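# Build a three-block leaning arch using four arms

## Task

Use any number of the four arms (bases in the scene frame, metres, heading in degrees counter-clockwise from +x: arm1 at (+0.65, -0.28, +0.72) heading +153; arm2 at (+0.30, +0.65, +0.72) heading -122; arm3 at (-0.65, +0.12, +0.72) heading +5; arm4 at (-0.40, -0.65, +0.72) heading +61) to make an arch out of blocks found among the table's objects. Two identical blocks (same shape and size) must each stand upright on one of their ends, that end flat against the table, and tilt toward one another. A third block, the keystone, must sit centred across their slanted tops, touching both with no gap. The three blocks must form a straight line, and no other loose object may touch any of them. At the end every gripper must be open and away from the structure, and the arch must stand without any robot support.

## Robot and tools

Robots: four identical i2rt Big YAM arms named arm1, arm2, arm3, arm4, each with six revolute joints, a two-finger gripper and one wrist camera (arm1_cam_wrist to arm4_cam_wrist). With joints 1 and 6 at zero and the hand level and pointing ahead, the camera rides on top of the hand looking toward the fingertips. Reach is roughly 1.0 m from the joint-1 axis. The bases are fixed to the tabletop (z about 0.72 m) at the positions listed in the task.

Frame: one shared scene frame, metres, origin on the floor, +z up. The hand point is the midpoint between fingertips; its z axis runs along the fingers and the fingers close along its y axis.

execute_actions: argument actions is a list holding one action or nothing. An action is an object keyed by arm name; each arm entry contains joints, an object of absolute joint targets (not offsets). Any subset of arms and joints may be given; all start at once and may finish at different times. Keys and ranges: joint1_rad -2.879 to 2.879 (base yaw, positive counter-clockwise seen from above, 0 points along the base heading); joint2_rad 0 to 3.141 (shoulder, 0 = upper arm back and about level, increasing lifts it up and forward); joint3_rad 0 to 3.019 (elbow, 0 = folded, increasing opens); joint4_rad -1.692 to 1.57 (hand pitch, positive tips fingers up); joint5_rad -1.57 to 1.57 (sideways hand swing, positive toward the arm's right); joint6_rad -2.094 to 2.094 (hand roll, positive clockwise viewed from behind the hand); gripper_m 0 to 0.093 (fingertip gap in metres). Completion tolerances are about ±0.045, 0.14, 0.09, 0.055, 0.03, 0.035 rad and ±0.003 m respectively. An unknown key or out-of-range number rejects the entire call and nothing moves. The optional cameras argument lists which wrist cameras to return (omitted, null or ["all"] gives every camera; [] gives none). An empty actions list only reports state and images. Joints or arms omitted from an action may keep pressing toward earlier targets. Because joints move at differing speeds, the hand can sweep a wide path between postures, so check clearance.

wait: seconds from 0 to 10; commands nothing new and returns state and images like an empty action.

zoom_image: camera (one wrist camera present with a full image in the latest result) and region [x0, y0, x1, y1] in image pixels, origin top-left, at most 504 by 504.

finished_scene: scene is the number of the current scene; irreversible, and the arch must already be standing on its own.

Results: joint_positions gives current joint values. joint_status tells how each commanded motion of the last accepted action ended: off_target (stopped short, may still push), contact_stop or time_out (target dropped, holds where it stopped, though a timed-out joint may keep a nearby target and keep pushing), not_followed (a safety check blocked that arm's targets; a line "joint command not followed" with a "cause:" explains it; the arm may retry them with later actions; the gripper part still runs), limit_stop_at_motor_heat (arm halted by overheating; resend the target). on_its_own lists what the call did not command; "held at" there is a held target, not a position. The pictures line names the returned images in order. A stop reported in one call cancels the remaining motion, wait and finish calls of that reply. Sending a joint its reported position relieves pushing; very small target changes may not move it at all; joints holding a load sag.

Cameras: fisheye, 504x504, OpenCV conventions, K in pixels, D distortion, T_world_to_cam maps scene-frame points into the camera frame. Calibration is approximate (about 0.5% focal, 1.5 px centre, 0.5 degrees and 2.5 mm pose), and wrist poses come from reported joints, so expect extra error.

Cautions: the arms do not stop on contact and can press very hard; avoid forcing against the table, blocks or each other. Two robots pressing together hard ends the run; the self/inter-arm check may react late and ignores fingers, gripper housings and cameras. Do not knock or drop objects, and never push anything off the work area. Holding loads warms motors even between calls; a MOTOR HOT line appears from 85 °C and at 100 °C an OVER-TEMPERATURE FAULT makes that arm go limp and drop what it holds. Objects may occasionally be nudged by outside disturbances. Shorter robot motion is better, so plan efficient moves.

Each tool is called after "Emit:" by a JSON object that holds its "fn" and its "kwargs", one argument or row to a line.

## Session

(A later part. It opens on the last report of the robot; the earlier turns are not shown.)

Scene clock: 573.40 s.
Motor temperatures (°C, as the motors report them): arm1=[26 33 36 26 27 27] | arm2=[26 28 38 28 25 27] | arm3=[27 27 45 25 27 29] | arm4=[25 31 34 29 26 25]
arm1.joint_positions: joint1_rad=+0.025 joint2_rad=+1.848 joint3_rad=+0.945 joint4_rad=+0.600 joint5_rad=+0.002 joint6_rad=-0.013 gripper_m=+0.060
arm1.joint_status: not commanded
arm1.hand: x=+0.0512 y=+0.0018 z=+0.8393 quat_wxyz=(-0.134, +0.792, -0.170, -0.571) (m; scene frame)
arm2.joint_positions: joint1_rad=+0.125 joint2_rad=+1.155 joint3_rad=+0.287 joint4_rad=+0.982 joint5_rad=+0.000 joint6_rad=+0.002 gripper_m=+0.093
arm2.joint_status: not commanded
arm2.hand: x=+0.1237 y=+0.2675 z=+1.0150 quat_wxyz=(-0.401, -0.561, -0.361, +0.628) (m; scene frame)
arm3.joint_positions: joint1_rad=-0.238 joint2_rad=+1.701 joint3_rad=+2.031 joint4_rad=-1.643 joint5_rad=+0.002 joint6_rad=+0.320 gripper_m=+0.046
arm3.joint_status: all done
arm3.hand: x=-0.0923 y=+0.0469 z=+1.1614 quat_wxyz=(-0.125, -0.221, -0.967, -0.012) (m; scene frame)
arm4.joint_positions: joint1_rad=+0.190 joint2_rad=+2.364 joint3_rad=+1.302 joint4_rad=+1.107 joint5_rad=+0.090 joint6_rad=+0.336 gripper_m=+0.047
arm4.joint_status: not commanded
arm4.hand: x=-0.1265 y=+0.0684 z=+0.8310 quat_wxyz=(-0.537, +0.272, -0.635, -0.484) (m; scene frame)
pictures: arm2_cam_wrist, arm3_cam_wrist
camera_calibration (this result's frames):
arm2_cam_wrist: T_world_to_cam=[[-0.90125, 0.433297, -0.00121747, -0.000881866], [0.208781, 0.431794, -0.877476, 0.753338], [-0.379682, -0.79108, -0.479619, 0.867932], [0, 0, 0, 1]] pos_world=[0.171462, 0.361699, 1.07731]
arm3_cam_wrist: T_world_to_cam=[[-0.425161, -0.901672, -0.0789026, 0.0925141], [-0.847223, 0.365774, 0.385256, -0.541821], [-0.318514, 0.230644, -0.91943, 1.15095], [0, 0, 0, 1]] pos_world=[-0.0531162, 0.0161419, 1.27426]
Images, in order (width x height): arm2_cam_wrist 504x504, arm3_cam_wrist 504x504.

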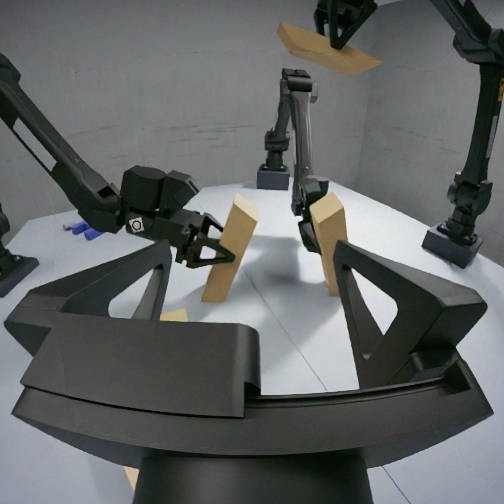

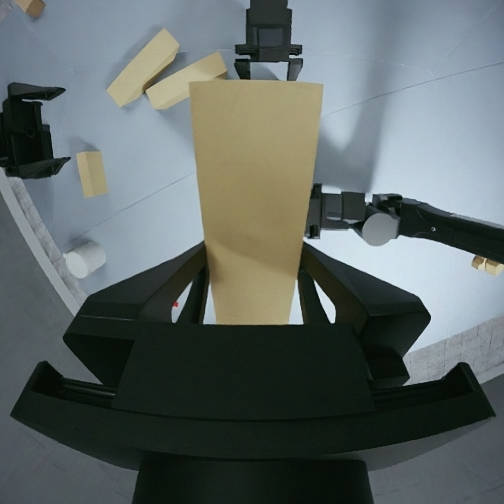

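Emit:
{"fn": "execute_actions", "kwargs": {
  "actions": [
    {"arm3":{"joints":{"joint2_rad":1.965,"joint3_rad":2.07,"joint4_rad":-1.63}}}
  ],
  "cameras": ["arm2_cam_wrist","arm3_cam_wrist"]
}}

Scene clock: 582.97 s.
Motor temperatures (°C, as the motors report them): arm1=[26 33 35 26 27 27] | arm2=[26 28 37 28 25 27] | arm3=[27 28 45 25 27 29] | arm4=[25 31 34 29 26 25]
arm1.joint_positions: joint1_rad=+0.025 joint2_rad=+1.848 joint3_rad=+0.945 joint4_rad=+0.600 joint5_rad=+0.002 joint6_rad=-0.013 gripper_m=+0.060
arm1.joint_status: not commanded
arm1.hand: x=+0.0512 y=+0.0018 z=+0.8393 quat_wxyz=(-0.134, +0.792, -0.170, -0.571) (m; scene frame)
arm2.joint_positions: joint1_rad=+0.125 joint2_rad=+1.155 joint3_rad=+0.287 joint4_rad=+0.982 joint5_rad=+0.000 joint6_rad=+0.002 gripper_m=+0.093
arm2.joint_status: not commanded
arm2.hand: x=+0.1237 y=+0.2675 z=+1.0150 quat_wxyz=(-0.401, -0.561, -0.361, +0.628) (m; scene frame)
arm3.joint_positions: joint1_rad=-0.238 joint2_rad=+1.978 joint3_rad=+2.041 joint4_rad=-1.641 joint5_rad=+0.002 joint6_rad=+0.319 gripper_m=+0.046
arm3.joint_status: all done
arm3.hand: x=-0.0422 y=+0.0406 z=+1.0073 quat_wxyz=(+0.006, -0.222, -0.975, +0.001) (m; scene frame)
arm4.joint_positions: joint1_rad=+0.190 joint2_rad=+2.364 joint3_rad=+1.302 joint4_rad=+1.107 joint5_rad=+0.090 joint6_rad=+0.336 gripper_m=+0.047
arm4.joint_status: not commanded
arm4.hand: x=-0.1265 y=+0.0684 z=+0.8310 quat_wxyz=(-0.537, +0.272, -0.635, -0.484) (m; scene frame)
pictures: arm2_cam_wrist, arm3_cam_wrist
camera_calibration (this result's frames):
arm2_cam_wrist: T_world_to_cam=[[-0.90125, 0.433297, -0.00121747, -0.000881866], [0.208781, 0.431794, -0.877476, 0.753338], [-0.379682, -0.79108, -0.479619, 0.867932], [0, 0, 0, 1]] pos_world=[0.171462, 0.361699, 1.07731]
arm3_cam_wrist: T_world_to_cam=[[-0.43418, -0.900817, 0.00415864, 0.0118533], [-0.716698, 0.348227, 0.60422, -0.652103], [-0.54574, 0.25936, -0.796807, 0.892453], [0, 0, 0, 1]] pos_world=[0.0248329, 0.0062909, 1.10508]
Images, in order (width x height): arm2_cam_wrist 504x504, arm3_cam_wrist 504x504.

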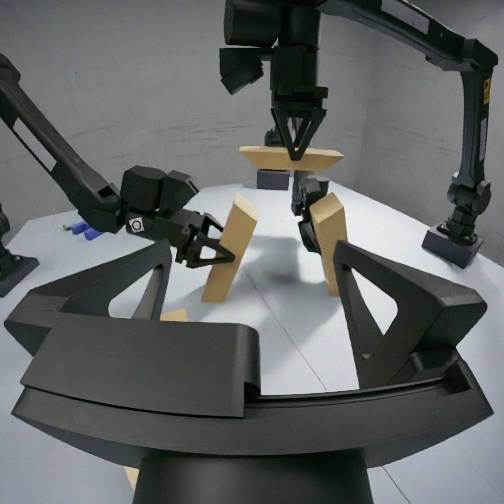

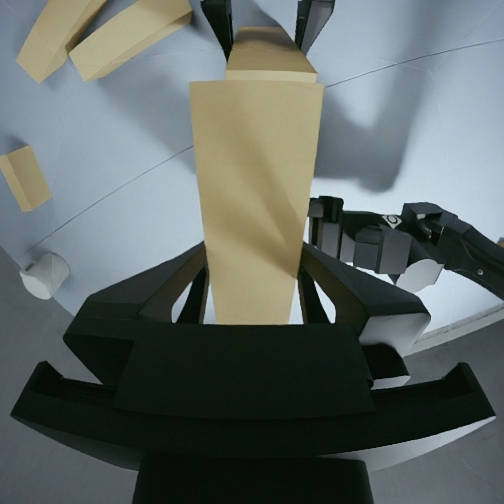

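Emit:
{"fn": "execute_actions", "kwargs": {
  "actions": [
    {"arm3":{"joints":{"joint2_rad":1.965,"joint3_rad":1.985,"joint4_rad":-1.535}}}
  ],
  "cameras": ["arm2_cam_wrist"]
}}

Emit:
{"fn": "zoom_image", "kwargs": {
  "camera": "arm2_cam_wrist",
  "region": [190, 130, 370, 260]
}}

Scene clock: 588.57 s.
Motor temperatures (°C, as the motors report them): arm1=[26 33 35 26 27 27] | arm2=[26 28 37 28 25 27] | arm3=[27 28 45 25 27 29] | arm4=[25 31 34 29 26 25]
arm1.joint_positions: joint1_rad=+0.025 joint2_rad=+1.848 joint3_rad=+0.945 joint4_rad=+0.600 joint5_rad=+0.002 joint6_rad=-0.013 gripper_m=+0.060
arm1.joint_status: not commanded
arm1.hand: x=+0.0512 y=+0.0018 z=+0.8393 quat_wxyz=(-0.134, +0.792, -0.170, -0.571) (m; scene frame)
arm2.joint_positions: joint1_rad=+0.125 joint2_rad=+1.155 joint3_rad=+0.287 joint4_rad=+0.982 joint5_rad=+0.000 joint6_rad=+0.002 gripper_m=+0.093
arm2.joint_status: not commanded
arm2.hand: x=+0.1237 y=+0.2675 z=+1.0150 quat_wxyz=(-0.401, -0.561, -0.361, +0.628) (m; scene frame)
arm3.joint_positions: joint1_rad=-0.238 joint2_rad=+1.975 joint3_rad=+1.975 joint4_rad=-1.552 joint5_rad=+0.002 joint6_rad=+0.319 gripper_m=+0.046
arm3.joint_status: all done
arm3.hand: x=-0.0364 y=+0.0399 z=+0.9841 quat_wxyz=(-0.007, -0.222, -0.975, +0.000) (m; scene frame)
arm4.joint_positions: joint1_rad=+0.190 joint2_rad=+2.364 joint3_rad=+1.302 joint4_rad=+1.107 joint5_rad=+0.090 joint6_rad=+0.336 gripper_m=+0.047
arm4.joint_status: not commanded
arm4.hand: x=-0.1265 y=+0.0684 z=+0.8310 quat_wxyz=(-0.537, +0.272, -0.635, -0.484) (m; scene frame)
pictures: arm2_cam_wrist
camera_calibration (this result's frames):
arm2_cam_wrist: T_world_to_cam=[[-0.90125, 0.433297, -0.00121747, -0.000881866], [0.208781, 0.431794, -0.877476, 0.753338], [-0.379682, -0.79108, -0.479619, 0.867932], [0, 0, 0, 1]] pos_world=[0.171462, 0.361699, 1.07731]
Images, in order (width x height): arm2_cam_wrist 504x504.

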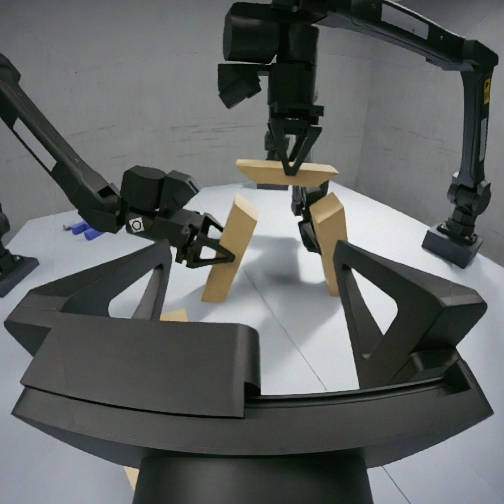

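Region (190, 130, 370, 260) of arm2_cam_wrist's 504x504 image, scaled by 2.800, with more detail than that image has.

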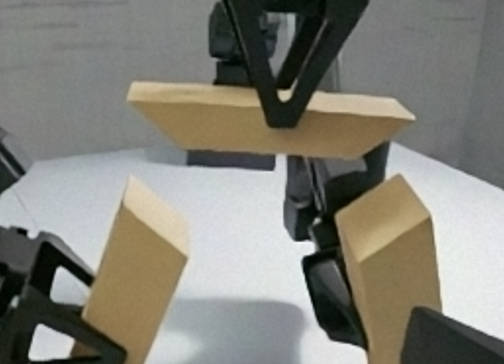

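Emit:
{"fn": "execute_actions", "kwargs": {
  "actions": [
    {"arm3":{"joints":{"joint2_rad":1.96,"joint3_rad":1.925,"joint4_rad":-1.47}}}
  ],
  "cameras": ["arm2_cam_wrist"]
}}

Emit:
{"fn": "zoom_image", "kwargs": {
  "camera": "arm2_cam_wrist",
  "region": [190, 130, 370, 260]
}}

Scene clock: 595.67 s.
Motor temperatures (°C, as the motors report them): arm1=[26 33 35 26 27 27] | arm2=[26 28 37 28 25 27] | arm3=[27 29 44 25 27 29] | arm4=[25 31 34 29 26 25]
arm1.joint_positions: joint1_rad=+0.025 joint2_rad=+1.848 joint3_rad=+0.945 joint4_rad=+0.600 joint5_rad=+0.002 joint6_rad=-0.013 gripper_m=+0.060
arm1.joint_status: not commanded
arm1.hand: x=+0.0512 y=+0.0018 z=+0.8393 quat_wxyz=(-0.134, +0.792, -0.170, -0.571) (m; scene frame)
arm2.joint_positions: joint1_rad=+0.125 joint2_rad=+1.155 joint3_rad=+0.287 joint4_rad=+0.982 joint5_rad=+0.000 joint6_rad=+0.002 gripper_m=+0.093
arm2.joint_status: not commanded
arm2.hand: x=+0.1237 y=+0.2675 z=+1.0150 quat_wxyz=(-0.401, -0.561, -0.361, +0.628) (m; scene frame)
arm3.joint_positions: joint1_rad=-0.238 joint2_rad=+1.972 joint3_rad=+1.916 joint4_rad=-1.487 joint5_rad=+0.002 joint6_rad=+0.319 gripper_m=+0.046
arm3.joint_status: all done
arm3.hand: x=-0.0360 y=+0.0398 z=+0.9634 quat_wxyz=(-0.011, -0.222, -0.975, -0.001) (m; scene frame)
arm4.joint_positions: joint1_rad=+0.190 joint2_rad=+2.364 joint3_rad=+1.302 joint4_rad=+1.107 joint5_rad=+0.090 joint6_rad=+0.336 gripper_m=+0.047
arm4.joint_status: not commanded
arm4.hand: x=-0.1265 y=+0.0684 z=+0.8310 quat_wxyz=(-0.537, +0.272, -0.635, -0.484) (m; scene frame)
pictures: arm2_cam_wrist
camera_calibration (this result's frames):
arm2_cam_wrist: T_world_to_cam=[[-0.90125, 0.433297, -0.00121747, -0.000881866], [0.208781, 0.431794, -0.877476, 0.753338], [-0.379682, -0.79108, -0.479619, 0.867932], [0, 0, 0, 1]] pos_world=[0.171462, 0.361699, 1.07731]
Images, in order (width x height): arm2_cam_wrist 504x504.

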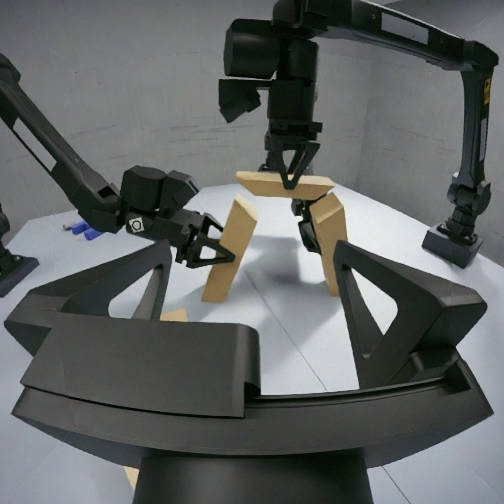

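Region (190, 130, 370, 260) of arm2_cam_wrist's 504x504 image, scaled by 2.800, with more detail than that image has.

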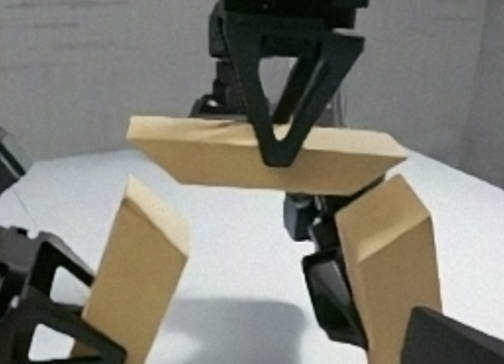

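Emit:
{"fn": "execute_actions", "kwargs": {
  "actions": [
    {"arm3":{"joints":{"joint2_rad":1.96,"joint3_rad":1.865,"joint4_rad":-1.405}}}
  ],
  "cameras": ["arm2_cam_wrist","arm3_cam_wrist"]
}}

Emit:
{"fn": "zoom_image", "kwargs": {
  "camera": "arm2_cam_wrist",
  "region": [190, 130, 370, 260]
}}

Scene clock: 600.73 s.
Motor temperatures (°C, as the motors report them): arm1=[26 33 35 26 27 27] | arm2=[26 28 37 28 25 27] | arm3=[27 29 44 25 27 29] | arm4=[25 31 34 29 26 25]
arm1.joint_positions: joint1_rad=+0.025 joint2_rad=+1.848 joint3_rad=+0.945 joint4_rad=+0.600 joint5_rad=+0.002 joint6_rad=-0.013 gripper_m=+0.060
arm1.joint_status: not commanded
arm1.hand: x=+0.0512 y=+0.0018 z=+0.8393 quat_wxyz=(-0.134, +0.792, -0.170, -0.571) (m; scene frame)
arm2.joint_positions: joint1_rad=+0.125 joint2_rad=+1.155 joint3_rad=+0.287 joint4_rad=+0.982 joint5_rad=+0.000 joint6_rad=+0.002 gripper_m=+0.093
arm2.joint_status: not commanded
arm2.hand: x=+0.1237 y=+0.2675 z=+1.0150 quat_wxyz=(-0.401, -0.561, -0.361, +0.628) (m; scene frame)
arm3.joint_positions: joint1_rad=-0.238 joint2_rad=+1.970 joint3_rad=+1.855 joint4_rad=-1.422 joint5_rad=+0.002 joint6_rad=+0.319 gripper_m=+0.046
arm3.joint_status: all done
arm3.hand: x=-0.0370 y=+0.0400 z=+0.9413 quat_wxyz=(-0.014, -0.222, -0.975, -0.001) (m; scene frame)
arm4.joint_positions: joint1_rad=+0.190 joint2_rad=+2.364 joint3_rad=+1.302 joint4_rad=+1.107 joint5_rad=+0.090 joint6_rad=+0.336 gripper_m=+0.047
arm4.joint_status: not commanded
arm4.hand: x=-0.1265 y=+0.0684 z=+0.8310 quat_wxyz=(-0.537, +0.272, -0.635, -0.484) (m; scene frame)
pictures: arm2_cam_wrist, arm3_cam_wrist
camera_calibration (this result's frames):
arm2_cam_wrist: T_world_to_cam=[[-0.90125, 0.433297, -0.00121747, -0.000881866], [0.208781, 0.431794, -0.877476, 0.753338], [-0.379682, -0.79108, -0.479619, 0.867932], [0, 0, 0, 1]] pos_world=[0.171462, 0.361699, 1.07731]
arm3_cam_wrist: T_world_to_cam=[[-0.434114, -0.900815, -0.00872605, 0.0259488], [-0.740518, 0.351316, 0.572896, -0.579783], [-0.513008, 0.255164, -0.819581, 0.865609], [0, 0, 0, 1]] pos_world=[0.0259894, 0.00618942, 1.04182]
Images, in order (width x height): arm2_cam_wrist 504x504, arm3_cam_wrist 504x504.

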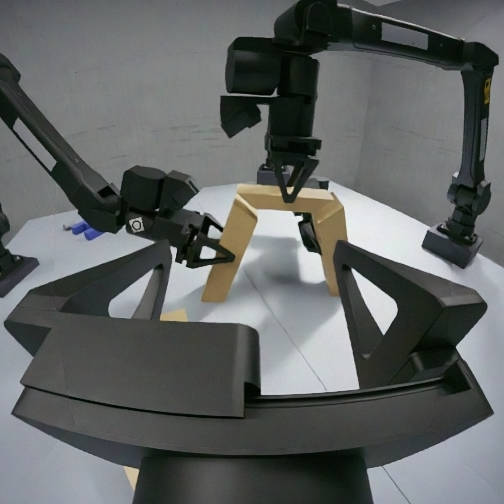

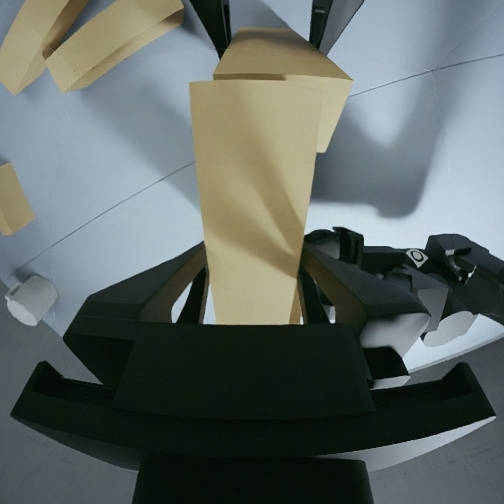

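Region (190, 130, 370, 260) of arm2_cam_wrist's 504x504 image, scaled by 2.800, with more detail than that image has.

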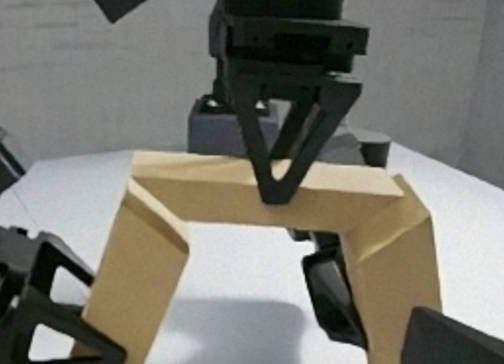

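Emit:
{"fn": "execute_actions", "kwargs": {
  "actions": [],
  "cameras": ["arm1_cam_wrist","arm4_cam_wrist"]
}}

Scene clock: 607.87 s.
Motor temperatures (°C, as the motors report them): arm1=[26 33 35 26 27 27] | arm2=[26 28 37 28 25 27] | arm3=[27 30 43 25 27 29] | arm4=[25 31 34 29 26 25]
arm1.joint_positions: joint1_rad=+0.025 joint2_rad=+1.848 joint3_rad=+0.945 joint4_rad=+0.600 joint5_rad=+0.002 joint6_rad=-0.013 gripper_m=+0.060
arm1.joint_status: not commanded
arm1.hand: x=+0.0512 y=+0.0018 z=+0.8393 quat_wxyz=(-0.134, +0.792, -0.170, -0.571) (m; scene frame)
arm2.joint_positions: joint1_rad=+0.125 joint2_rad=+1.155 joint3_rad=+0.287 joint4_rad=+0.982 joint5_rad=+0.000 joint6_rad=+0.002 gripper_m=+0.093
arm2.joint_status: not commanded
arm2.hand: x=+0.1237 y=+0.2675 z=+1.0150 quat_wxyz=(-0.401, -0.561, -0.361, +0.628) (m; scene frame)
arm3.joint_positions: joint1_rad=-0.238 joint2_rad=+1.970 joint3_rad=+1.855 joint4_rad=-1.422 joint5_rad=+0.002 joint6_rad=+0.319 gripper_m=+0.046
arm3.joint_status: all done
arm3.hand: x=-0.0370 y=+0.0400 z=+0.9413 quat_wxyz=(-0.014, -0.222, -0.975, -0.001) (m; scene frame)
arm4.joint_positions: joint1_rad=+0.190 joint2_rad=+2.364 joint3_rad=+1.302 joint4_rad=+1.107 joint5_rad=+0.090 joint6_rad=+0.336 gripper_m=+0.047
arm4.joint_status: not commanded
arm4.hand: x=-0.1265 y=+0.0684 z=+0.8310 quat_wxyz=(-0.537, +0.272, -0.635, -0.484) (m; scene frame)
pictures: arm1_cam_wrist, arm4_cam_wrist
camera_calibration (this result's frames):
arm1_cam_wrist: T_world_to_cam=[[0.423473, 0.905846, 0.0106745, -0.0330123], [0.737372, -0.33782, -0.584944, 0.455265], [-0.526263, 0.255579, -0.811003, 0.832167], [0, 0, 0, 1]] pos_world=[0.116219, -0.0289827, 0.941547]
arm4_cam_wrist: T_world_to_cam=[[0.864114, -0.382371, -0.327261, 0.411898], [-0.470343, -0.382096, -0.795475, 0.632802], [0.179121, 0.841306, -0.51002, 0.515971], [0, 0, 0, 1]] pos_world=[-0.150714, -0.0348005, 0.901331]
Images, in order (width x height): arm1_cam_wrist 504x504, arm4_cam_wrist 504x504.

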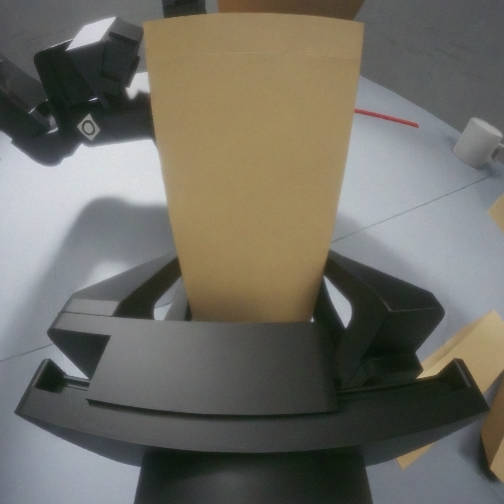

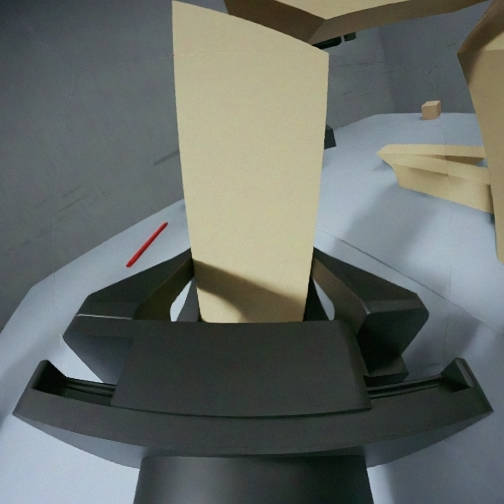

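Emit:
{"fn": "execute_actions", "kwargs": {
  "actions": [
    {"arm3":{"joints":{"gripper_m":0.093}}}
  ],
  "cameras": ["arm2_cam_wrist"]
}}

Emit:
{"fn": "execute_actions", "kwargs": {
  "actions": [
    {"arm3":{"joints":{"joint2_rad":1.8,"joint3_rad":2.07,"joint4_rad":-1.65}}}
  ],
  "cameras": ["arm2_cam_wrist","arm3_cam_wrist"]
}}

Scene clock: 614.57 s.
Motor temperatures (°C, as the motors report them): arm1=[26 33 35 26 27 27] | arm2=[26 28 37 28 25 27] | arm3=[27 30 43 25 27 29] | arm4=[25 31 34 29 26 25]
arm1.joint_positions: joint1_rad=+0.025 joint2_rad=+1.848 joint3_rad=+0.945 joint4_rad=+0.599 joint5_rad=+0.001 joint6_rad=-0.011 gripper_m=+0.060
arm1.joint_status: not commanded
arm1.hand: x=+0.0512 y=+0.0018 z=+0.8391 quat_wxyz=(-0.133, +0.792, -0.171, -0.571) (m; scene frame)
arm2.joint_positions: joint1_rad=+0.125 joint2_rad=+1.155 joint3_rad=+0.287 joint4_rad=+0.982 joint5_rad=+0.000 joint6_rad=+0.002 gripper_m=+0.093
arm2.joint_status: not commanded
arm2.hand: x=+0.1237 y=+0.2675 z=+1.0150 quat_wxyz=(-0.401, -0.561, -0.361, +0.628) (m; scene frame)
arm3.joint_positions: joint1_rad=-0.238 joint2_rad=+1.970 joint3_rad=+1.855 joint4_rad=-1.422 joint5_rad=+0.002 joint6_rad=+0.319 gripper_m=+0.093
arm3.joint_status: all done
arm3.hand: x=-0.0370 y=+0.0400 z=+0.9413 quat_wxyz=(-0.014, -0.222, -0.975, -0.001) (m; scene frame)
arm4.joint_positions: joint1_rad=+0.190 joint2_rad=+2.365 joint3_rad=+1.302 joint4_rad=+1.108 joint5_rad=+0.090 joint6_rad=+0.336 gripper_m=+0.047
arm4.joint_status: not commanded
arm4.hand: x=-0.1265 y=+0.0684 z=+0.8309 quat_wxyz=(-0.537, +0.272, -0.635, -0.485) (m; scene frame)
pictures: arm2_cam_wrist
camera_calibration (this result's frames):
arm2_cam_wrist: T_world_to_cam=[[-0.90125, 0.433297, -0.00121747, -0.000881866], [0.208781, 0.431794, -0.877476, 0.753338], [-0.379682, -0.79108, -0.479619, 0.867932], [0, 0, 0, 1]] pos_world=[0.171462, 0.361699, 1.07731]
Images, in order (width x height): arm2_cam_wrist 504x504.

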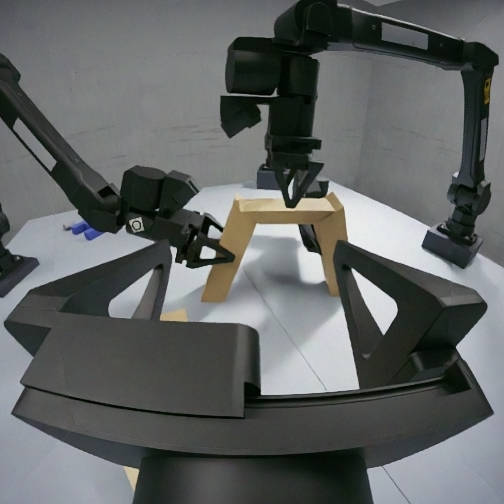

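Scene clock: 615.93 s.
Motor temperatures (°C, as the motors report them): arm1=[26 33 35 26 27 27] | arm2=[26 28 37 28 25 27] | arm3=[27 30 43 25 27 29] | arm4=[25 31 34 29 26 25]
arm1.joint_positions: joint1_rad=+0.025 joint2_rad=+1.848 joint3_rad=+0.945 joint4_rad=+0.599 joint5_rad=+0.001 joint6_rad=-0.011 gripper_m=+0.060
arm1.joint_status: not commanded
arm1.hand: x=+0.0512 y=+0.0018 z=+0.8391 quat_wxyz=(-0.133, +0.792, -0.171, -0.571) (m; scene frame)
arm2.joint_positions: joint1_rad=+0.125 joint2_rad=+1.155 joint3_rad=+0.287 joint4_rad=+0.982 joint5_rad=+0.000 joint6_rad=+0.002 gripper_m=+0.093
arm2.joint_status: not commanded
arm2.hand: x=+0.1237 y=+0.2675 z=+1.0150 quat_wxyz=(-0.401, -0.561, -0.361, +0.628) (m; scene frame)
arm3.joint_positions: joint1_rad=-0.238 joint2_rad=+1.793 joint3_rad=+2.060 joint4_rad=-1.636 joint5_rad=+0.002 joint6_rad=+0.319 gripper_m=+0.093
arm3.joint_status: all done
arm3.hand: x=-0.0658 y=+0.0436 z=+1.1229 quat_wxyz=(-0.098, -0.221, -0.970, -0.009) (m; scene frame)
arm4.joint_positions: joint1_rad=+0.190 joint2_rad=+2.365 joint3_rad=+1.302 joint4_rad=+1.108 joint5_rad=+0.090 joint6_rad=+0.336 gripper_m=+0.047
arm4.joint_status: not commanded
arm4.hand: x=-0.1265 y=+0.0684 z=+0.8309 quat_wxyz=(-0.537, +0.272, -0.635, -0.485) (m; scene frame)
pictures: arm2_cam_wrist, arm3_cam_wrist
camera_calibration (this result's frames):
arm2_cam_wrist: T_world_to_cam=[[-0.90125, 0.433297, -0.00121747, -0.000881866], [0.208781, 0.431794, -0.877476, 0.753338], [-0.379682, -0.79108, -0.479619, 0.867932], [0, 0, 0, 1]] pos_world=[0.171462, 0.361699, 1.07731]
arm3_cam_wrist: T_world_to_cam=[[-0.427999, -0.901684, -0.0615014, 0.077964], [-0.824997, 0.361998, 0.433978, -0.556404], [-0.369048, 0.236481, -0.898822, 1.09806], [0, 0, 0, 1]] pos_world=[-0.0204268, 0.0120462, 1.23322]
Images, in order (width x height): arm2_cam_wrist 504x504, arm3_cam_wrist 504x504.

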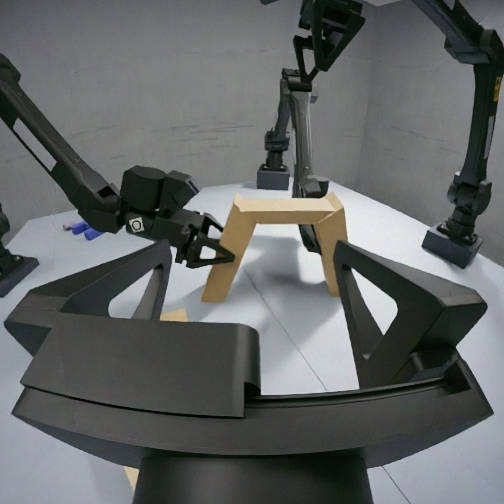

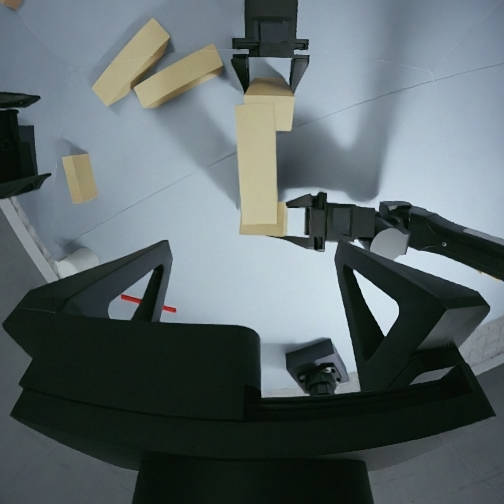

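Emit:
{"fn": "zoom_image", "kwargs": {
  "camera": "arm2_cam_wrist",
  "region": [190, 170, 370, 310]
}}

Emit:
{"fn": "zoom_image", "kwargs": {
  "camera": "arm3_cam_wrist",
  "region": [200, 60, 340, 250]
}}

Region (190, 170, 370, 310) of arm2_cam_wrist's 504x504 image, scaled by 2.800, with more detail than that image has.

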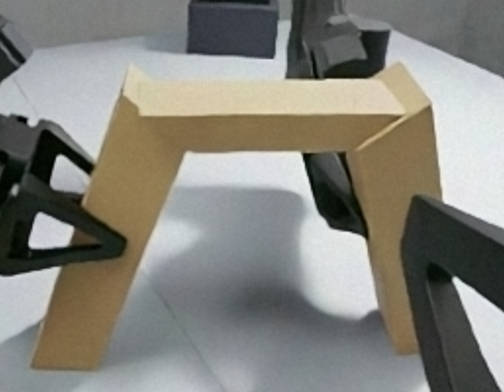

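Region (200, 60, 340, 250) of arm3_cam_wrist's 504x504 image, scaled by 2.653, with more detail than that image has; it fills the left 371 columns of this view, and the rest is white.

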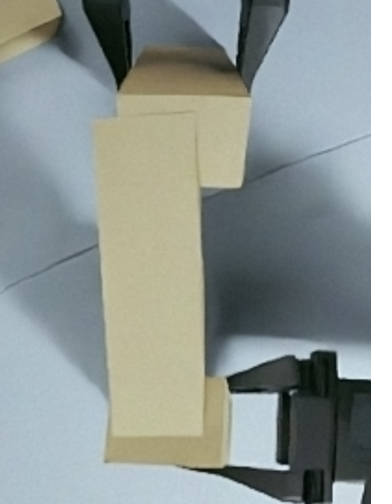

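Emit:
{"fn": "execute_actions", "kwargs": {
  "actions": [
    {"arm3":{"joints":{"joint2_rad":1.95,"joint3_rad":1.93,"joint4_rad":-1.48}}}
  ],
  "cameras": []
}}

Emit:
{"fn": "execute_actions", "kwargs": {
  "actions": [
    {"arm3":{"joints":{"joint2_rad":1.96,"joint3_rad":1.845,"joint4_rad":-1.385}}}
  ],
  "cameras": []
}}

Emit:
{"fn": "execute_actions", "kwargs": {
  "actions": [
    {"arm3":{"joints":{"gripper_m":0}}}
  ],
  "cameras": []
}}

Emit:
{"fn": "execute_actions", "kwargs": {
  "actions": [
    {"arm3":{"joints":{"joint3_rad":1.96,"joint4_rad":-1.51}}}
  ],
  "cameras": []
}}

Emit:
{"fn": "execute_actions", "kwargs": {
  "actions": [
    {"arm3":{"joints":{"joint1_rad":-0.265}},"arm1":{"joints":{"joint2_rad":1.78,"joint3_rad":0.985,"joint4_rad":0.5}}}
  ],
  "cameras": ["arm2_cam_wrist","arm3_cam_wrist"]
}}

Scene clock: 627.70 s.
Motor temperatures (°C, as the motors report them): arm1=[26 33 34 26 27 27] | arm2=[26 28 37 29 25 27] | arm3=[27 30 43 25 27 29] | arm4=[25 31 34 29 26 25]
arm1.joint_positions: joint1_rad=+0.025 joint2_rad=+1.848 joint3_rad=+0.945 joint4_rad=+0.599 joint5_rad=+0.001 joint6_rad=-0.011 gripper_m=+0.060
arm1.joint_status: not commanded
arm1.hand: x=+0.0512 y=+0.0018 z=+0.8391 quat_wxyz=(-0.133, +0.792, -0.171, -0.571) (m; scene frame)
arm2.joint_positions: joint1_rad=+0.125 joint2_rad=+1.155 joint3_rad=+0.287 joint4_rad=+0.982 joint5_rad=+0.000 joint6_rad=+0.002 gripper_m=+0.093
arm2.joint_status: not commanded
arm2.hand: x=+0.1237 y=+0.2675 z=+1.0150 quat_wxyz=(-0.401, -0.561, -0.361, +0.628) (m; scene frame)
arm3.joint_positions: joint1_rad=-0.238 joint2_rad=+1.958 joint3_rad=+1.907 joint4_rad=-1.495 joint5_rad=+0.002 joint6_rad=+0.319 gripper_m=+0.093
arm3.joint_status: all done
arm3.hand: x=-0.0410 y=+0.0405 z=+0.9679 quat_wxyz=(-0.009, -0.222, -0.975, +0.000) (m; scene frame)
arm4.joint_positions: joint1_rad=+0.190 joint2_rad=+2.365 joint3_rad=+1.302 joint4_rad=+1.108 joint5_rad=+0.090 joint6_rad=+0.336 gripper_m=+0.047
arm4.joint_status: not commanded
arm4.hand: x=-0.1265 y=+0.0684 z=+0.8309 quat_wxyz=(-0.537, +0.272, -0.635, -0.485) (m; scene frame)
pictures: none
No camera images: the call's "cameras" was empty. Leave "cameras" out to get every camera's image.

Scene clock: 628.53 s.
Motor temperatures (°C, as the motors report them): arm1=[26 33 34 26 27 27] | arm2=[26 28 37 29 25 27] | arm3=[27 30 43 25 27 29] | arm4=[25 31 34 29 26 25]
arm1.joint_positions: joint1_rad=+0.025 joint2_rad=+1.848 joint3_rad=+0.945 joint4_rad=+0.599 joint5_rad=+0.001 joint6_rad=-0.011 gripper_m=+0.060
arm1.joint_status: not commanded
arm1.hand: x=+0.0512 y=+0.0018 z=+0.8391 quat_wxyz=(-0.133, +0.792, -0.171, -0.571) (m; scene frame)
arm2.joint_positions: joint1_rad=+0.125 joint2_rad=+1.155 joint3_rad=+0.287 joint4_rad=+0.982 joint5_rad=+0.000 joint6_rad=+0.002 gripper_m=+0.093
arm2.joint_status: not commanded
arm2.hand: x=+0.1237 y=+0.2675 z=+1.0150 quat_wxyz=(-0.401, -0.561, -0.361, +0.628) (m; scene frame)
arm3.joint_positions: joint1_rad=-0.238 joint2_rad=+1.957 joint3_rad=+1.838 joint4_rad=-1.402 joint5_rad=+0.002 joint6_rad=+0.319 gripper_m=+0.093
arm3.joint_status: all done
arm3.hand: x=-0.0373 y=+0.0400 z=+0.9427 quat_wxyz=(-0.022, -0.222, -0.975, -0.002) (m; scene frame)
arm4.joint_positions: joint1_rad=+0.190 joint2_rad=+2.365 joint3_rad=+1.302 joint4_rad=+1.108 joint5_rad=+0.090 joint6_rad=+0.336 gripper_m=+0.047
arm4.joint_status: not commanded
arm4.hand: x=-0.1265 y=+0.0684 z=+0.8309 quat_wxyz=(-0.537, +0.272, -0.635, -0.485) (m; scene frame)
pictures: none
No camera images: the call's "cameras" was empty. Leave "cameras" out to get every camera's image.

Scene clock: 629.23 s.
Motor temperatures (°C, as the motors report them): arm1=[26 33 34 26 27 27] | arm2=[26 28 37 29 25 27] | arm3=[27 30 43 25 27 29] | arm4=[25 31 34 29 26 25]
arm1.joint_positions: joint1_rad=+0.025 joint2_rad=+1.848 joint3_rad=+0.945 joint4_rad=+0.599 joint5_rad=+0.001 joint6_rad=-0.011 gripper_m=+0.060
arm1.joint_status: not commanded
arm1.hand: x=+0.0512 y=+0.0018 z=+0.8391 quat_wxyz=(-0.133, +0.792, -0.171, -0.571) (m; scene frame)
arm2.joint_positions: joint1_rad=+0.125 joint2_rad=+1.155 joint3_rad=+0.287 joint4_rad=+0.982 joint5_rad=+0.000 joint6_rad=+0.002 gripper_m=+0.093
arm2.joint_status: not commanded
arm2.hand: x=+0.1237 y=+0.2675 z=+1.0150 quat_wxyz=(-0.401, -0.561, -0.361, +0.628) (m; scene frame)
arm3.joint_positions: joint1_rad=-0.238 joint2_rad=+1.957 joint3_rad=+1.838 joint4_rad=-1.402 joint5_rad=+0.002 joint6_rad=+0.319 gripper_m=+0.001
arm3.joint_status: all done
arm3.hand: x=-0.0373 y=+0.0400 z=+0.9427 quat_wxyz=(-0.022, -0.221, -0.975, -0.002) (m; scene frame)
arm4.joint_positions: joint1_rad=+0.190 joint2_rad=+2.365 joint3_rad=+1.302 joint4_rad=+1.108 joint5_rad=+0.090 joint6_rad=+0.336 gripper_m=+0.047
arm4.joint_status: not commanded
arm4.hand: x=-0.1265 y=+0.0684 z=+0.8309 quat_wxyz=(-0.537, +0.272, -0.635, -0.485) (m; scene frame)
pictures: none
No camera images: the call's "cameras" was empty. Leave "cameras" out to get every camera's image.

Scene clock: 630.17 s.
Motor temperatures (°C, as the motors report them): arm1=[26 33 34 26 27 27] | arm2=[26 28 37 29 25 27] | arm3=[27 30 43 25 27 29] | arm4=[25 31 34 29 26 25]
arm1.joint_positions: joint1_rad=+0.025 joint2_rad=+1.848 joint3_rad=+0.945 joint4_rad=+0.599 joint5_rad=+0.001 joint6_rad=-0.011 gripper_m=+0.060
arm1.joint_status: not commanded
arm1.hand: x=+0.0512 y=+0.0018 z=+0.8391 quat_wxyz=(-0.133, +0.792, -0.171, -0.571) (m; scene frame)
arm2.joint_positions: joint1_rad=+0.125 joint2_rad=+1.155 joint3_rad=+0.287 joint4_rad=+0.982 joint5_rad=+0.000 joint6_rad=+0.002 gripper_m=+0.093
arm2.joint_status: not commanded
arm2.hand: x=+0.1237 y=+0.2675 z=+1.0150 quat_wxyz=(-0.401, -0.561, -0.361, +0.628) (m; scene frame)
arm3.joint_positions: joint1_rad=-0.238 joint2_rad=+1.957 joint3_rad=+1.927 joint4_rad=-1.495 joint5_rad=+0.002 joint6_rad=+0.319 gripper_m=+0.001
arm3.joint_status: all done
arm3.hand: x=-0.0358 y=+0.0398 z=+0.9765 quat_wxyz=(-0.020, -0.221, -0.975, -0.001) (m; scene frame)
arm4.joint_positions: joint1_rad=+0.190 joint2_rad=+2.365 joint3_rad=+1.302 joint4_rad=+1.108 joint5_rad=+0.090 joint6_rad=+0.336 gripper_m=+0.047
arm4.joint_status: not commanded
arm4.hand: x=-0.1265 y=+0.0684 z=+0.8309 quat_wxyz=(-0.537, +0.272, -0.635, -0.485) (m; scene frame)
pictures: none
No camera images: the call's "cameras" was empty. Leave "cameras" out to get every camera's image.

Scene clock: 630.93 s.
Motor temperatures (°C, as the motors report them): arm1=[26 33 35 26 27 27] | arm2=[26 28 37 29 25 27] | arm3=[27 30 44 25 27 29] | arm4=[25 31 34 29 26 25]
arm1.joint_positions: joint1_rad=+0.025 joint2_rad=+1.815 joint3_rad=+0.945 joint4_rad=+0.503 joint5_rad=+0.001 joint6_rad=-0.011 gripper_m=+0.060
arm1.joint_status: all done
arm1.hand: x=+0.0575 y=-0.0012 z=+0.8377 quat_wxyz=(-0.127, +0.810, -0.175, -0.545) (m; scene frame)
arm2.joint_positions: joint1_rad=+0.125 joint2_rad=+1.155 joint3_rad=+0.287 joint4_rad=+0.982 joint5_rad=+0.000 joint6_rad=+0.002 gripper_m=+0.093
arm2.joint_status: not commanded
arm2.hand: x=+0.1237 y=+0.2675 z=+1.0150 quat_wxyz=(-0.401, -0.561, -0.361, +0.628) (m; scene frame)
arm3.joint_positions: joint1_rad=-0.253 joint2_rad=+1.957 joint3_rad=+1.927 joint4_rad=-1.495 joint5_rad=+0.002 joint6_rad=+0.319 gripper_m=+0.001
arm3.joint_status: all done
arm3.hand: x=-0.0370 y=+0.0307 z=+0.9765 quat_wxyz=(-0.020, -0.229, -0.973, -0.001) (m; scene frame)
arm4.joint_positions: joint1_rad=+0.190 joint2_rad=+2.365 joint3_rad=+1.302 joint4_rad=+1.108 joint5_rad=+0.090 joint6_rad=+0.336 gripper_m=+0.047
arm4.joint_status: not commanded
arm4.hand: x=-0.1265 y=+0.0684 z=+0.8309 quat_wxyz=(-0.537, +0.272, -0.635, -0.485) (m; scene frame)
pictures: arm2_cam_wrist, arm3_cam_wrist
camera_calibration (this result's frames):
arm2_cam_wrist: T_world_to_cam=[[-0.90125, 0.433297, -0.00121747, -0.000881866], [0.208781, 0.431794, -0.877476, 0.753338], [-0.379682, -0.79108, -0.479619, 0.867932], [0, 0, 0, 1]] pos_world=[0.171462, 0.361699, 1.07731]
arm3_cam_wrist: T_world_to_cam=[[-0.44667, -0.894614, -0.0123498, 0.0207273], [-0.74212, 0.362751, 0.563622, -0.588035], [-0.499744, 0.260918, -0.825941, 0.903349], [0, 0, 0, 1]] pos_world=[0.0243084, -0.00384642, 1.0778]
Images, in order (width x height): arm2_cam_wrist 504x504, arm3_cam_wrist 504x504.

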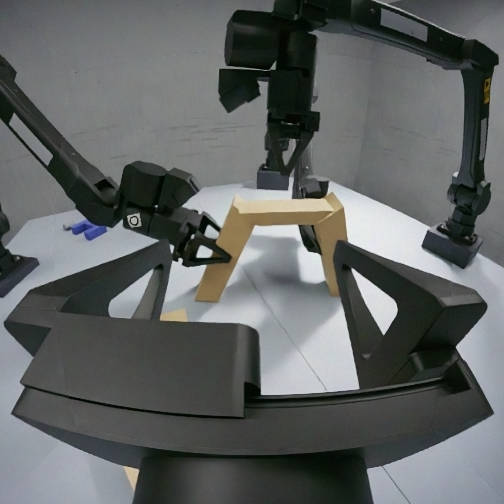

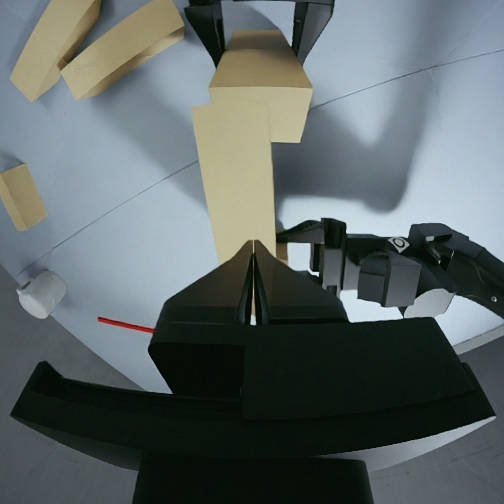

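Emit:
{"fn": "execute_actions", "kwargs": {
  "actions": [
    {"arm3":{"joints":{"gripper_m":0.093}}}
  ],
  "cameras": []
}}

Emit:
{"fn": "execute_actions", "kwargs": {
  "actions": [
    {"arm3":{"joints":{"joint3_rad":1.80,"joint4_rad":-1.36}}}
  ],
  "cameras": ["arm2_cam_wrist","arm3_cam_wrist"]
}}

Scene clock: 644.10 s.
Motor temperatures (°C, as the motors report them): arm1=[26 34 36 26 27 27] | arm2=[26 28 37 29 25 27] | arm3=[27 30 45 25 27 29] | arm4=[25 32 34 29 26 25]
arm1.joint_positions: joint1_rad=+0.025 joint2_rad=+1.815 joint3_rad=+0.945 joint4_rad=+0.503 joint5_rad=+0.001 joint6_rad=-0.011 gripper_m=+0.060
arm1.joint_status: not commanded
arm1.hand: x=+0.0575 y=-0.0012 z=+0.8377 quat_wxyz=(-0.127, +0.810, -0.175, -0.545) (m; scene frame)
arm2.joint_positions: joint1_rad=+0.125 joint2_rad=+1.155 joint3_rad=+0.287 joint4_rad=+0.982 joint5_rad=+0.000 joint6_rad=+0.002 gripper_m=+0.093
arm2.joint_status: not commanded
arm2.hand: x=+0.1237 y=+0.2675 z=+1.0150 quat_wxyz=(-0.401, -0.561, -0.361, +0.628) (m; scene frame)
arm3.joint_positions: joint1_rad=-0.253 joint2_rad=+1.957 joint3_rad=+1.927 joint4_rad=-1.495 joint5_rad=+0.002 joint6_rad=+0.319 gripper_m=+0.093
arm3.joint_status: all done
arm3.hand: x=-0.0370 y=+0.0307 z=+0.9765 quat_wxyz=(-0.020, -0.229, -0.973, -0.001) (m; scene frame)
arm4.joint_positions: joint1_rad=+0.190 joint2_rad=+2.365 joint3_rad=+1.302 joint4_rad=+1.108 joint5_rad=+0.090 joint6_rad=+0.336 gripper_m=+0.047
arm4.joint_status: not commanded
arm4.hand: x=-0.1265 y=+0.0684 z=+0.8309 quat_wxyz=(-0.537, +0.272, -0.635, -0.485) (m; scene frame)
pictures: none
No camera images: the call's "cameras" was empty. Leave "cameras" out to get every camera's image.

Scene clock: 645.13 s.
Motor temperatures (°C, as the motors report them): arm1=[26 34 36 26 27 27] | arm2=[26 28 37 29 25 27] | arm3=[27 30 45 25 27 29] | arm4=[25 32 34 29 26 25]
arm1.joint_positions: joint1_rad=+0.025 joint2_rad=+1.815 joint3_rad=+0.945 joint4_rad=+0.503 joint5_rad=+0.001 joint6_rad=-0.011 gripper_m=+0.060
arm1.joint_status: not commanded
arm1.hand: x=+0.0575 y=-0.0012 z=+0.8377 quat_wxyz=(-0.127, +0.810, -0.175, -0.545) (m; scene frame)
arm2.joint_positions: joint1_rad=+0.125 joint2_rad=+1.155 joint3_rad=+0.287 joint4_rad=+0.982 joint5_rad=+0.000 joint6_rad=+0.002 gripper_m=+0.093
arm2.joint_status: not commanded
arm2.hand: x=+0.1237 y=+0.2675 z=+1.0150 quat_wxyz=(-0.401, -0.561, -0.361, +0.628) (m; scene frame)
arm3.joint_positions: joint1_rad=-0.253 joint2_rad=+1.955 joint3_rad=+1.791 joint4_rad=-1.377 joint5_rad=+0.002 joint6_rad=+0.319 gripper_m=+0.093
arm3.joint_status: all done
arm3.hand: x=-0.0467 y=+0.0321 z=+0.9260 quat_wxyz=(-0.012, -0.229, -0.973, -0.001) (m; scene frame)
arm4.joint_positions: joint1_rad=+0.190 joint2_rad=+2.365 joint3_rad=+1.302 joint4_rad=+1.108 joint5_rad=+0.090 joint6_rad=+0.336 gripper_m=+0.047
arm4.joint_status: not commanded
arm4.hand: x=-0.1265 y=+0.0684 z=+0.8309 quat_wxyz=(-0.537, +0.272, -0.635, -0.485) (m; scene frame)
pictures: arm2_cam_wrist, arm3_cam_wrist
camera_calibration (this result's frames):
arm2_cam_wrist: T_world_to_cam=[[-0.90125, 0.433297, -0.00121747, -0.000881866], [0.208781, 0.431794, -0.877476, 0.753338], [-0.379682, -0.79108, -0.479619, 0.867932], [0, 0, 0, 1]] pos_world=[0.171462, 0.361699, 1.07731]
arm3_cam_wrist: T_world_to_cam=[[-0.446814, -0.894596, -0.00742575, 0.0124804], [-0.733303, 0.361475, 0.575849, -0.578172], [-0.512468, 0.262743, -0.817522, 0.847976], [0, 0, 0, 1]] pos_world=[0.0161618, -0.00264007, 1.02627]
Images, in order (width x height): arm2_cam_wrist 504x504, arm3_cam_wrist 504x504.

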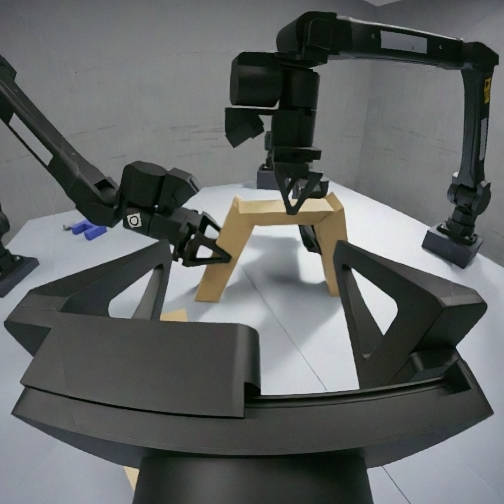

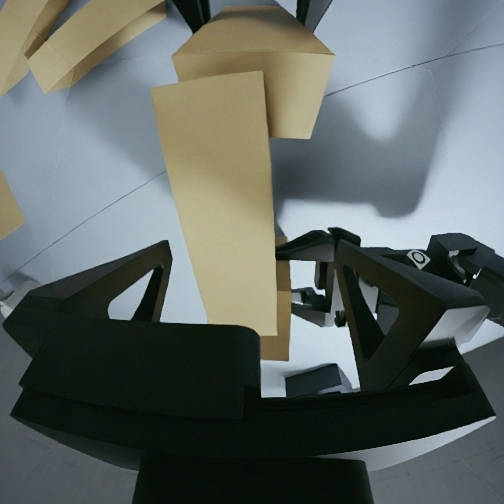

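Emit:
{"fn": "execute_actions", "kwargs": {
  "actions": [
    {"arm3":{"joints":{"gripper_m":0}}}
  ],
  "cameras": []
}}

Emit:
{"fn": "execute_actions", "kwargs": {
  "actions": [
    {"arm3":{"joints":{"joint3_rad":1.93,"joint4_rad":-1.49}}}
  ],
  "cameras": ["arm2_cam_wrist","arm3_cam_wrist"]
}}

Scene clock: 650.27 s.
Motor temperatures (°C, as the motors report them): arm1=[26 34 36 26 27 27] | arm2=[26 28 37 29 25 27] | arm3=[27 30 44 25 27 29] | arm4=[25 32 34 29 26 25]
arm1.joint_positions: joint1_rad=+0.025 joint2_rad=+1.815 joint3_rad=+0.945 joint4_rad=+0.503 joint5_rad=+0.001 joint6_rad=-0.011 gripper_m=+0.060
arm1.joint_status: not commanded
arm1.hand: x=+0.0575 y=-0.0012 z=+0.8379 quat_wxyz=(-0.127, +0.810, -0.175, -0.545) (m; scene frame)
arm2.joint_positions: joint1_rad=+0.125 joint2_rad=+1.155 joint3_rad=+0.287 joint4_rad=+0.982 joint5_rad=+0.000 joint6_rad=+0.002 gripper_m=+0.093
arm2.joint_status: not commanded
arm2.hand: x=+0.1237 y=+0.2675 z=+1.0150 quat_wxyz=(-0.401, -0.561, -0.361, +0.628) (m; scene frame)
arm3.joint_positions: joint1_rad=-0.253 joint2_rad=+1.955 joint3_rad=+1.791 joint4_rad=-1.375 joint5_rad=-0.001 joint6_rad=+0.318 gripper_m=+0.046
arm3.joint_status: gripper_m off_target (ended at +0.046, target +0.000)
arm3.hand: x=-0.0462 y=+0.0322 z=+0.9260 quat_wxyz=(-0.013, -0.228, -0.973, -0.002) (m; scene frame)
arm4.joint_positions: joint1_rad=+0.190 joint2_rad=+2.365 joint3_rad=+1.302 joint4_rad=+1.108 joint5_rad=+0.090 joint6_rad=+0.337 gripper_m=+0.047
arm4.joint_status: not commanded
arm4.hand: x=-0.1265 y=+0.0683 z=+0.8308 quat_wxyz=(-0.537, +0.272, -0.635, -0.485) (m; scene frame)
pictures: none
No camera images: the call's "cameras" was empty. Leave "cameras" out to get every camera's image.

Scene clock: 651.20 s.
Motor temperatures (°C, as the motors report them): arm1=[26 34 36 26 27 27] | arm2=[26 28 37 29 25 27] | arm3=[27 31 44 25 27 29] | arm4=[25 32 34 29 26 25]
arm1.joint_positions: joint1_rad=+0.025 joint2_rad=+1.815 joint3_rad=+0.945 joint4_rad=+0.503 joint5_rad=+0.001 joint6_rad=-0.011 gripper_m=+0.060
arm1.joint_status: not commanded
arm1.hand: x=+0.0575 y=-0.0012 z=+0.8379 quat_wxyz=(-0.127, +0.810, -0.175, -0.545) (m; scene frame)
arm2.joint_positions: joint1_rad=+0.125 joint2_rad=+1.155 joint3_rad=+0.287 joint4_rad=+0.982 joint5_rad=+0.000 joint6_rad=+0.002 gripper_m=+0.093
arm2.joint_status: not commanded
arm2.hand: x=+0.1237 y=+0.2675 z=+1.0150 quat_wxyz=(-0.401, -0.561, -0.361, +0.628) (m; scene frame)
arm3.joint_positions: joint1_rad=-0.253 joint2_rad=+1.958 joint3_rad=+1.892 joint4_rad=-1.476 joint5_rad=-0.001 joint6_rad=+0.318 gripper_m=+0.046
arm3.joint_status: all done
arm3.hand: x=-0.0414 y=+0.0315 z=+0.9624 quat_wxyz=(-0.012, -0.229, -0.973, -0.002) (m; scene frame)
arm4.joint_positions: joint1_rad=+0.190 joint2_rad=+2.365 joint3_rad=+1.302 joint4_rad=+1.108 joint5_rad=+0.090 joint6_rad=+0.337 gripper_m=+0.047
arm4.joint_status: not commanded
arm4.hand: x=-0.1265 y=+0.0683 z=+0.8308 quat_wxyz=(-0.537, +0.271, -0.635, -0.485) (m; scene frame)
pictures: arm2_cam_wrist, arm3_cam_wrist
camera_calibration (this result's frames):
arm2_cam_wrist: T_world_to_cam=[[-0.90125, 0.433297, -0.00121747, -0.000881866], [0.208781, 0.431794, -0.877476, 0.753338], [-0.379682, -0.79108, -0.479619, 0.867932], [0, 0, 0, 1]] pos_world=[0.171462, 0.361699, 1.07731]
arm3_cam_wrist: T_world_to_cam=[[-0.446418, -0.894772, -0.00970043, 0.0168586], [-0.733247, 0.359573, 0.57711, -0.596149], [-0.512894, 0.264745, -0.816609, 0.879727], [0, 0, 0, 1]] pos_world=[0.0216086, -0.00345964, 1.0626]
Images, in order (width x height): arm2_cam_wrist 504x504, arm3_cam_wrist 504x504.

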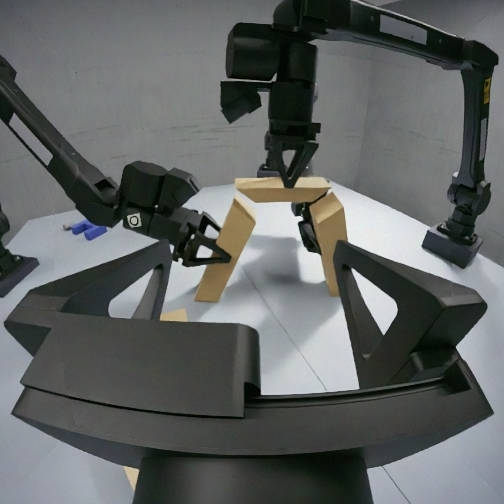

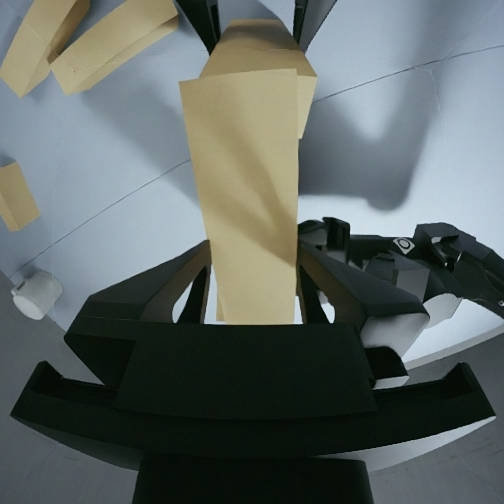

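Emit:
{"fn": "execute_actions", "kwargs": {
  "actions": [
    {"arm1":{"joints":{"joint2_rad":1.825,"joint3_rad":1.02,"joint4_rad":0.56}}}
  ],
  "cameras": ["arm2_cam_wrist"]
}}

Scene clock: 659.53 s.
Motor temperatures (°C, as the motors report them): arm1=[26 34 37 26 27 27] | arm2=[26 28 37 29 25 27] | arm3=[27 31 45 25 27 29] | arm4=[25 32 34 29 26 25]
arm1.joint_positions: joint1_rad=+0.025 joint2_rad=+1.832 joint3_rad=+0.960 joint4_rad=+0.522 joint5_rad=+0.001 joint6_rad=-0.011 gripper_m=+0.060
arm1.joint_status: all done
arm1.hand: x=+0.0512 y=+0.0018 z=+0.8385 quat_wxyz=(-0.129, +0.805, -0.174, -0.552) (m; scene frame)
arm2.joint_positions: joint1_rad=+0.125 joint2_rad=+1.155 joint3_rad=+0.287 joint4_rad=+0.982 joint5_rad=+0.000 joint6_rad=+0.002 gripper_m=+0.093
arm2.joint_status: not commanded
arm2.hand: x=+0.1237 y=+0.2675 z=+1.0150 quat_wxyz=(-0.401, -0.561, -0.361, +0.628) (m; scene frame)
arm3.joint_positions: joint1_rad=-0.253 joint2_rad=+1.958 joint3_rad=+1.892 joint4_rad=-1.476 joint5_rad=-0.001 joint6_rad=+0.318 gripper_m=+0.046
arm3.joint_status: not commanded
arm3.hand: x=-0.0414 y=+0.0315 z=+0.9624 quat_wxyz=(-0.012, -0.229, -0.973, -0.002) (m; scene frame)
arm4.joint_positions: joint1_rad=+0.190 joint2_rad=+2.365 joint3_rad=+1.302 joint4_rad=+1.108 joint5_rad=+0.090 joint6_rad=+0.337 gripper_m=+0.047
arm4.joint_status: not commanded
arm4.hand: x=-0.1265 y=+0.0683 z=+0.8308 quat_wxyz=(-0.537, +0.271, -0.635, -0.485) (m; scene frame)
pictures: arm2_cam_wrist
camera_calibration (this result's frames):
arm2_cam_wrist: T_world_to_cam=[[-0.90125, 0.433297, -0.00121747, -0.000881866], [0.208781, 0.431794, -0.877476, 0.753338], [-0.379682, -0.79108, -0.479619, 0.867932], [0, 0, 0, 1]] pos_world=[0.171462, 0.361699, 1.07731]
Images, in order (width x height): arm2_cam_wrist 504x504.

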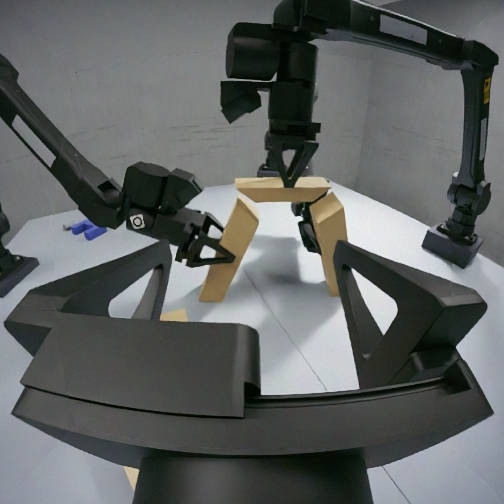

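Emit:
{"fn": "execute_actions", "kwargs": {
  "actions": [
    {"arm1":{"joints":{"joint2_rad":1.84,"joint3_rad":1.055,"joint4_rad":0.575}}}
  ],
  "cameras": ["arm2_cam_wrist"]
}}

Emit:
{"fn": "zoom_image", "kwargs": {
  "camera": "arm2_cam_wrist",
  "region": [180, 160, 370, 310]
}}

Scene clock: 663.17 s.
Motor temperatures (°C, as the motors report them): arm1=[26 34 37 26 27 27] | arm2=[26 28 37 29 25 27] | arm3=[27 31 46 25 27 29] | arm4=[25 32 34 29 26 25]
arm1.joint_positions: joint1_rad=+0.025 joint2_rad=+1.858 joint3_rad=+0.992 joint4_rad=+0.532 joint5_rad=+0.001 joint6_rad=-0.011 gripper_m=+0.060
arm1.joint_status: all done
arm1.hand: x=+0.0403 y=+0.0069 z=+0.8394 quat_wxyz=(-0.130, +0.801, -0.173, -0.559) (m; scene frame)
arm2.joint_positions: joint1_rad=+0.125 joint2_rad=+1.155 joint3_rad=+0.287 joint4_rad=+0.982 joint5_rad=+0.000 joint6_rad=+0.002 gripper_m=+0.093
arm2.joint_status: not commanded
arm2.hand: x=+0.1237 y=+0.2675 z=+1.0150 quat_wxyz=(-0.401, -0.561, -0.361, +0.628) (m; scene frame)
arm3.joint_positions: joint1_rad=-0.253 joint2_rad=+1.958 joint3_rad=+1.892 joint4_rad=-1.476 joint5_rad=-0.001 joint6_rad=+0.318 gripper_m=+0.046
arm3.joint_status: not commanded
arm3.hand: x=-0.0414 y=+0.0315 z=+0.9624 quat_wxyz=(-0.012, -0.229, -0.973, -0.002) (m; scene frame)
arm4.joint_positions: joint1_rad=+0.190 joint2_rad=+2.365 joint3_rad=+1.302 joint4_rad=+1.108 joint5_rad=+0.090 joint6_rad=+0.337 gripper_m=+0.047
arm4.joint_status: not commanded
arm4.hand: x=-0.1265 y=+0.0683 z=+0.8308 quat_wxyz=(-0.537, +0.271, -0.635, -0.485) (m; scene frame)
pictures: arm2_cam_wrist
camera_calibration (this result's frames):
arm2_cam_wrist: T_world_to_cam=[[-0.90125, 0.433297, -0.00121747, -0.000881866], [0.208781, 0.431794, -0.877476, 0.753338], [-0.379682, -0.79108, -0.479619, 0.867932], [0, 0, 0, 1]] pos_world=[0.171462, 0.361699, 1.07731]
Images, in order (width x height): arm2_cam_wrist 504x504.

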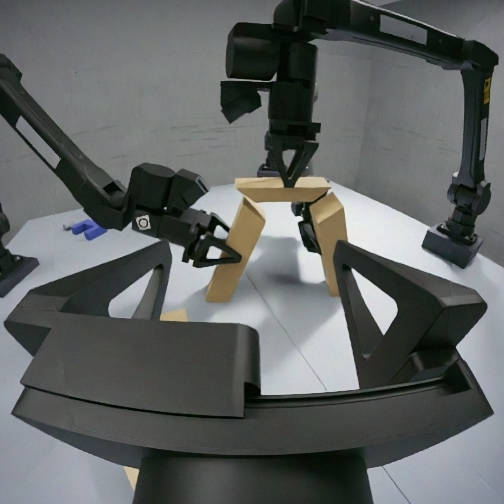

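Region (180, 160, 370, 310) of arm2_cam_wrist's 504x504 image, scaled by 2.653, with more detail than that image has; it fills the top 398 rows of this view, and the rest is white.

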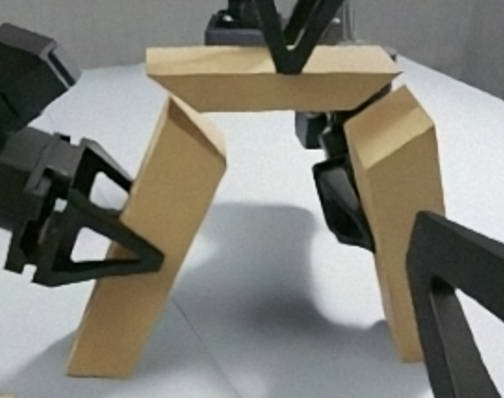

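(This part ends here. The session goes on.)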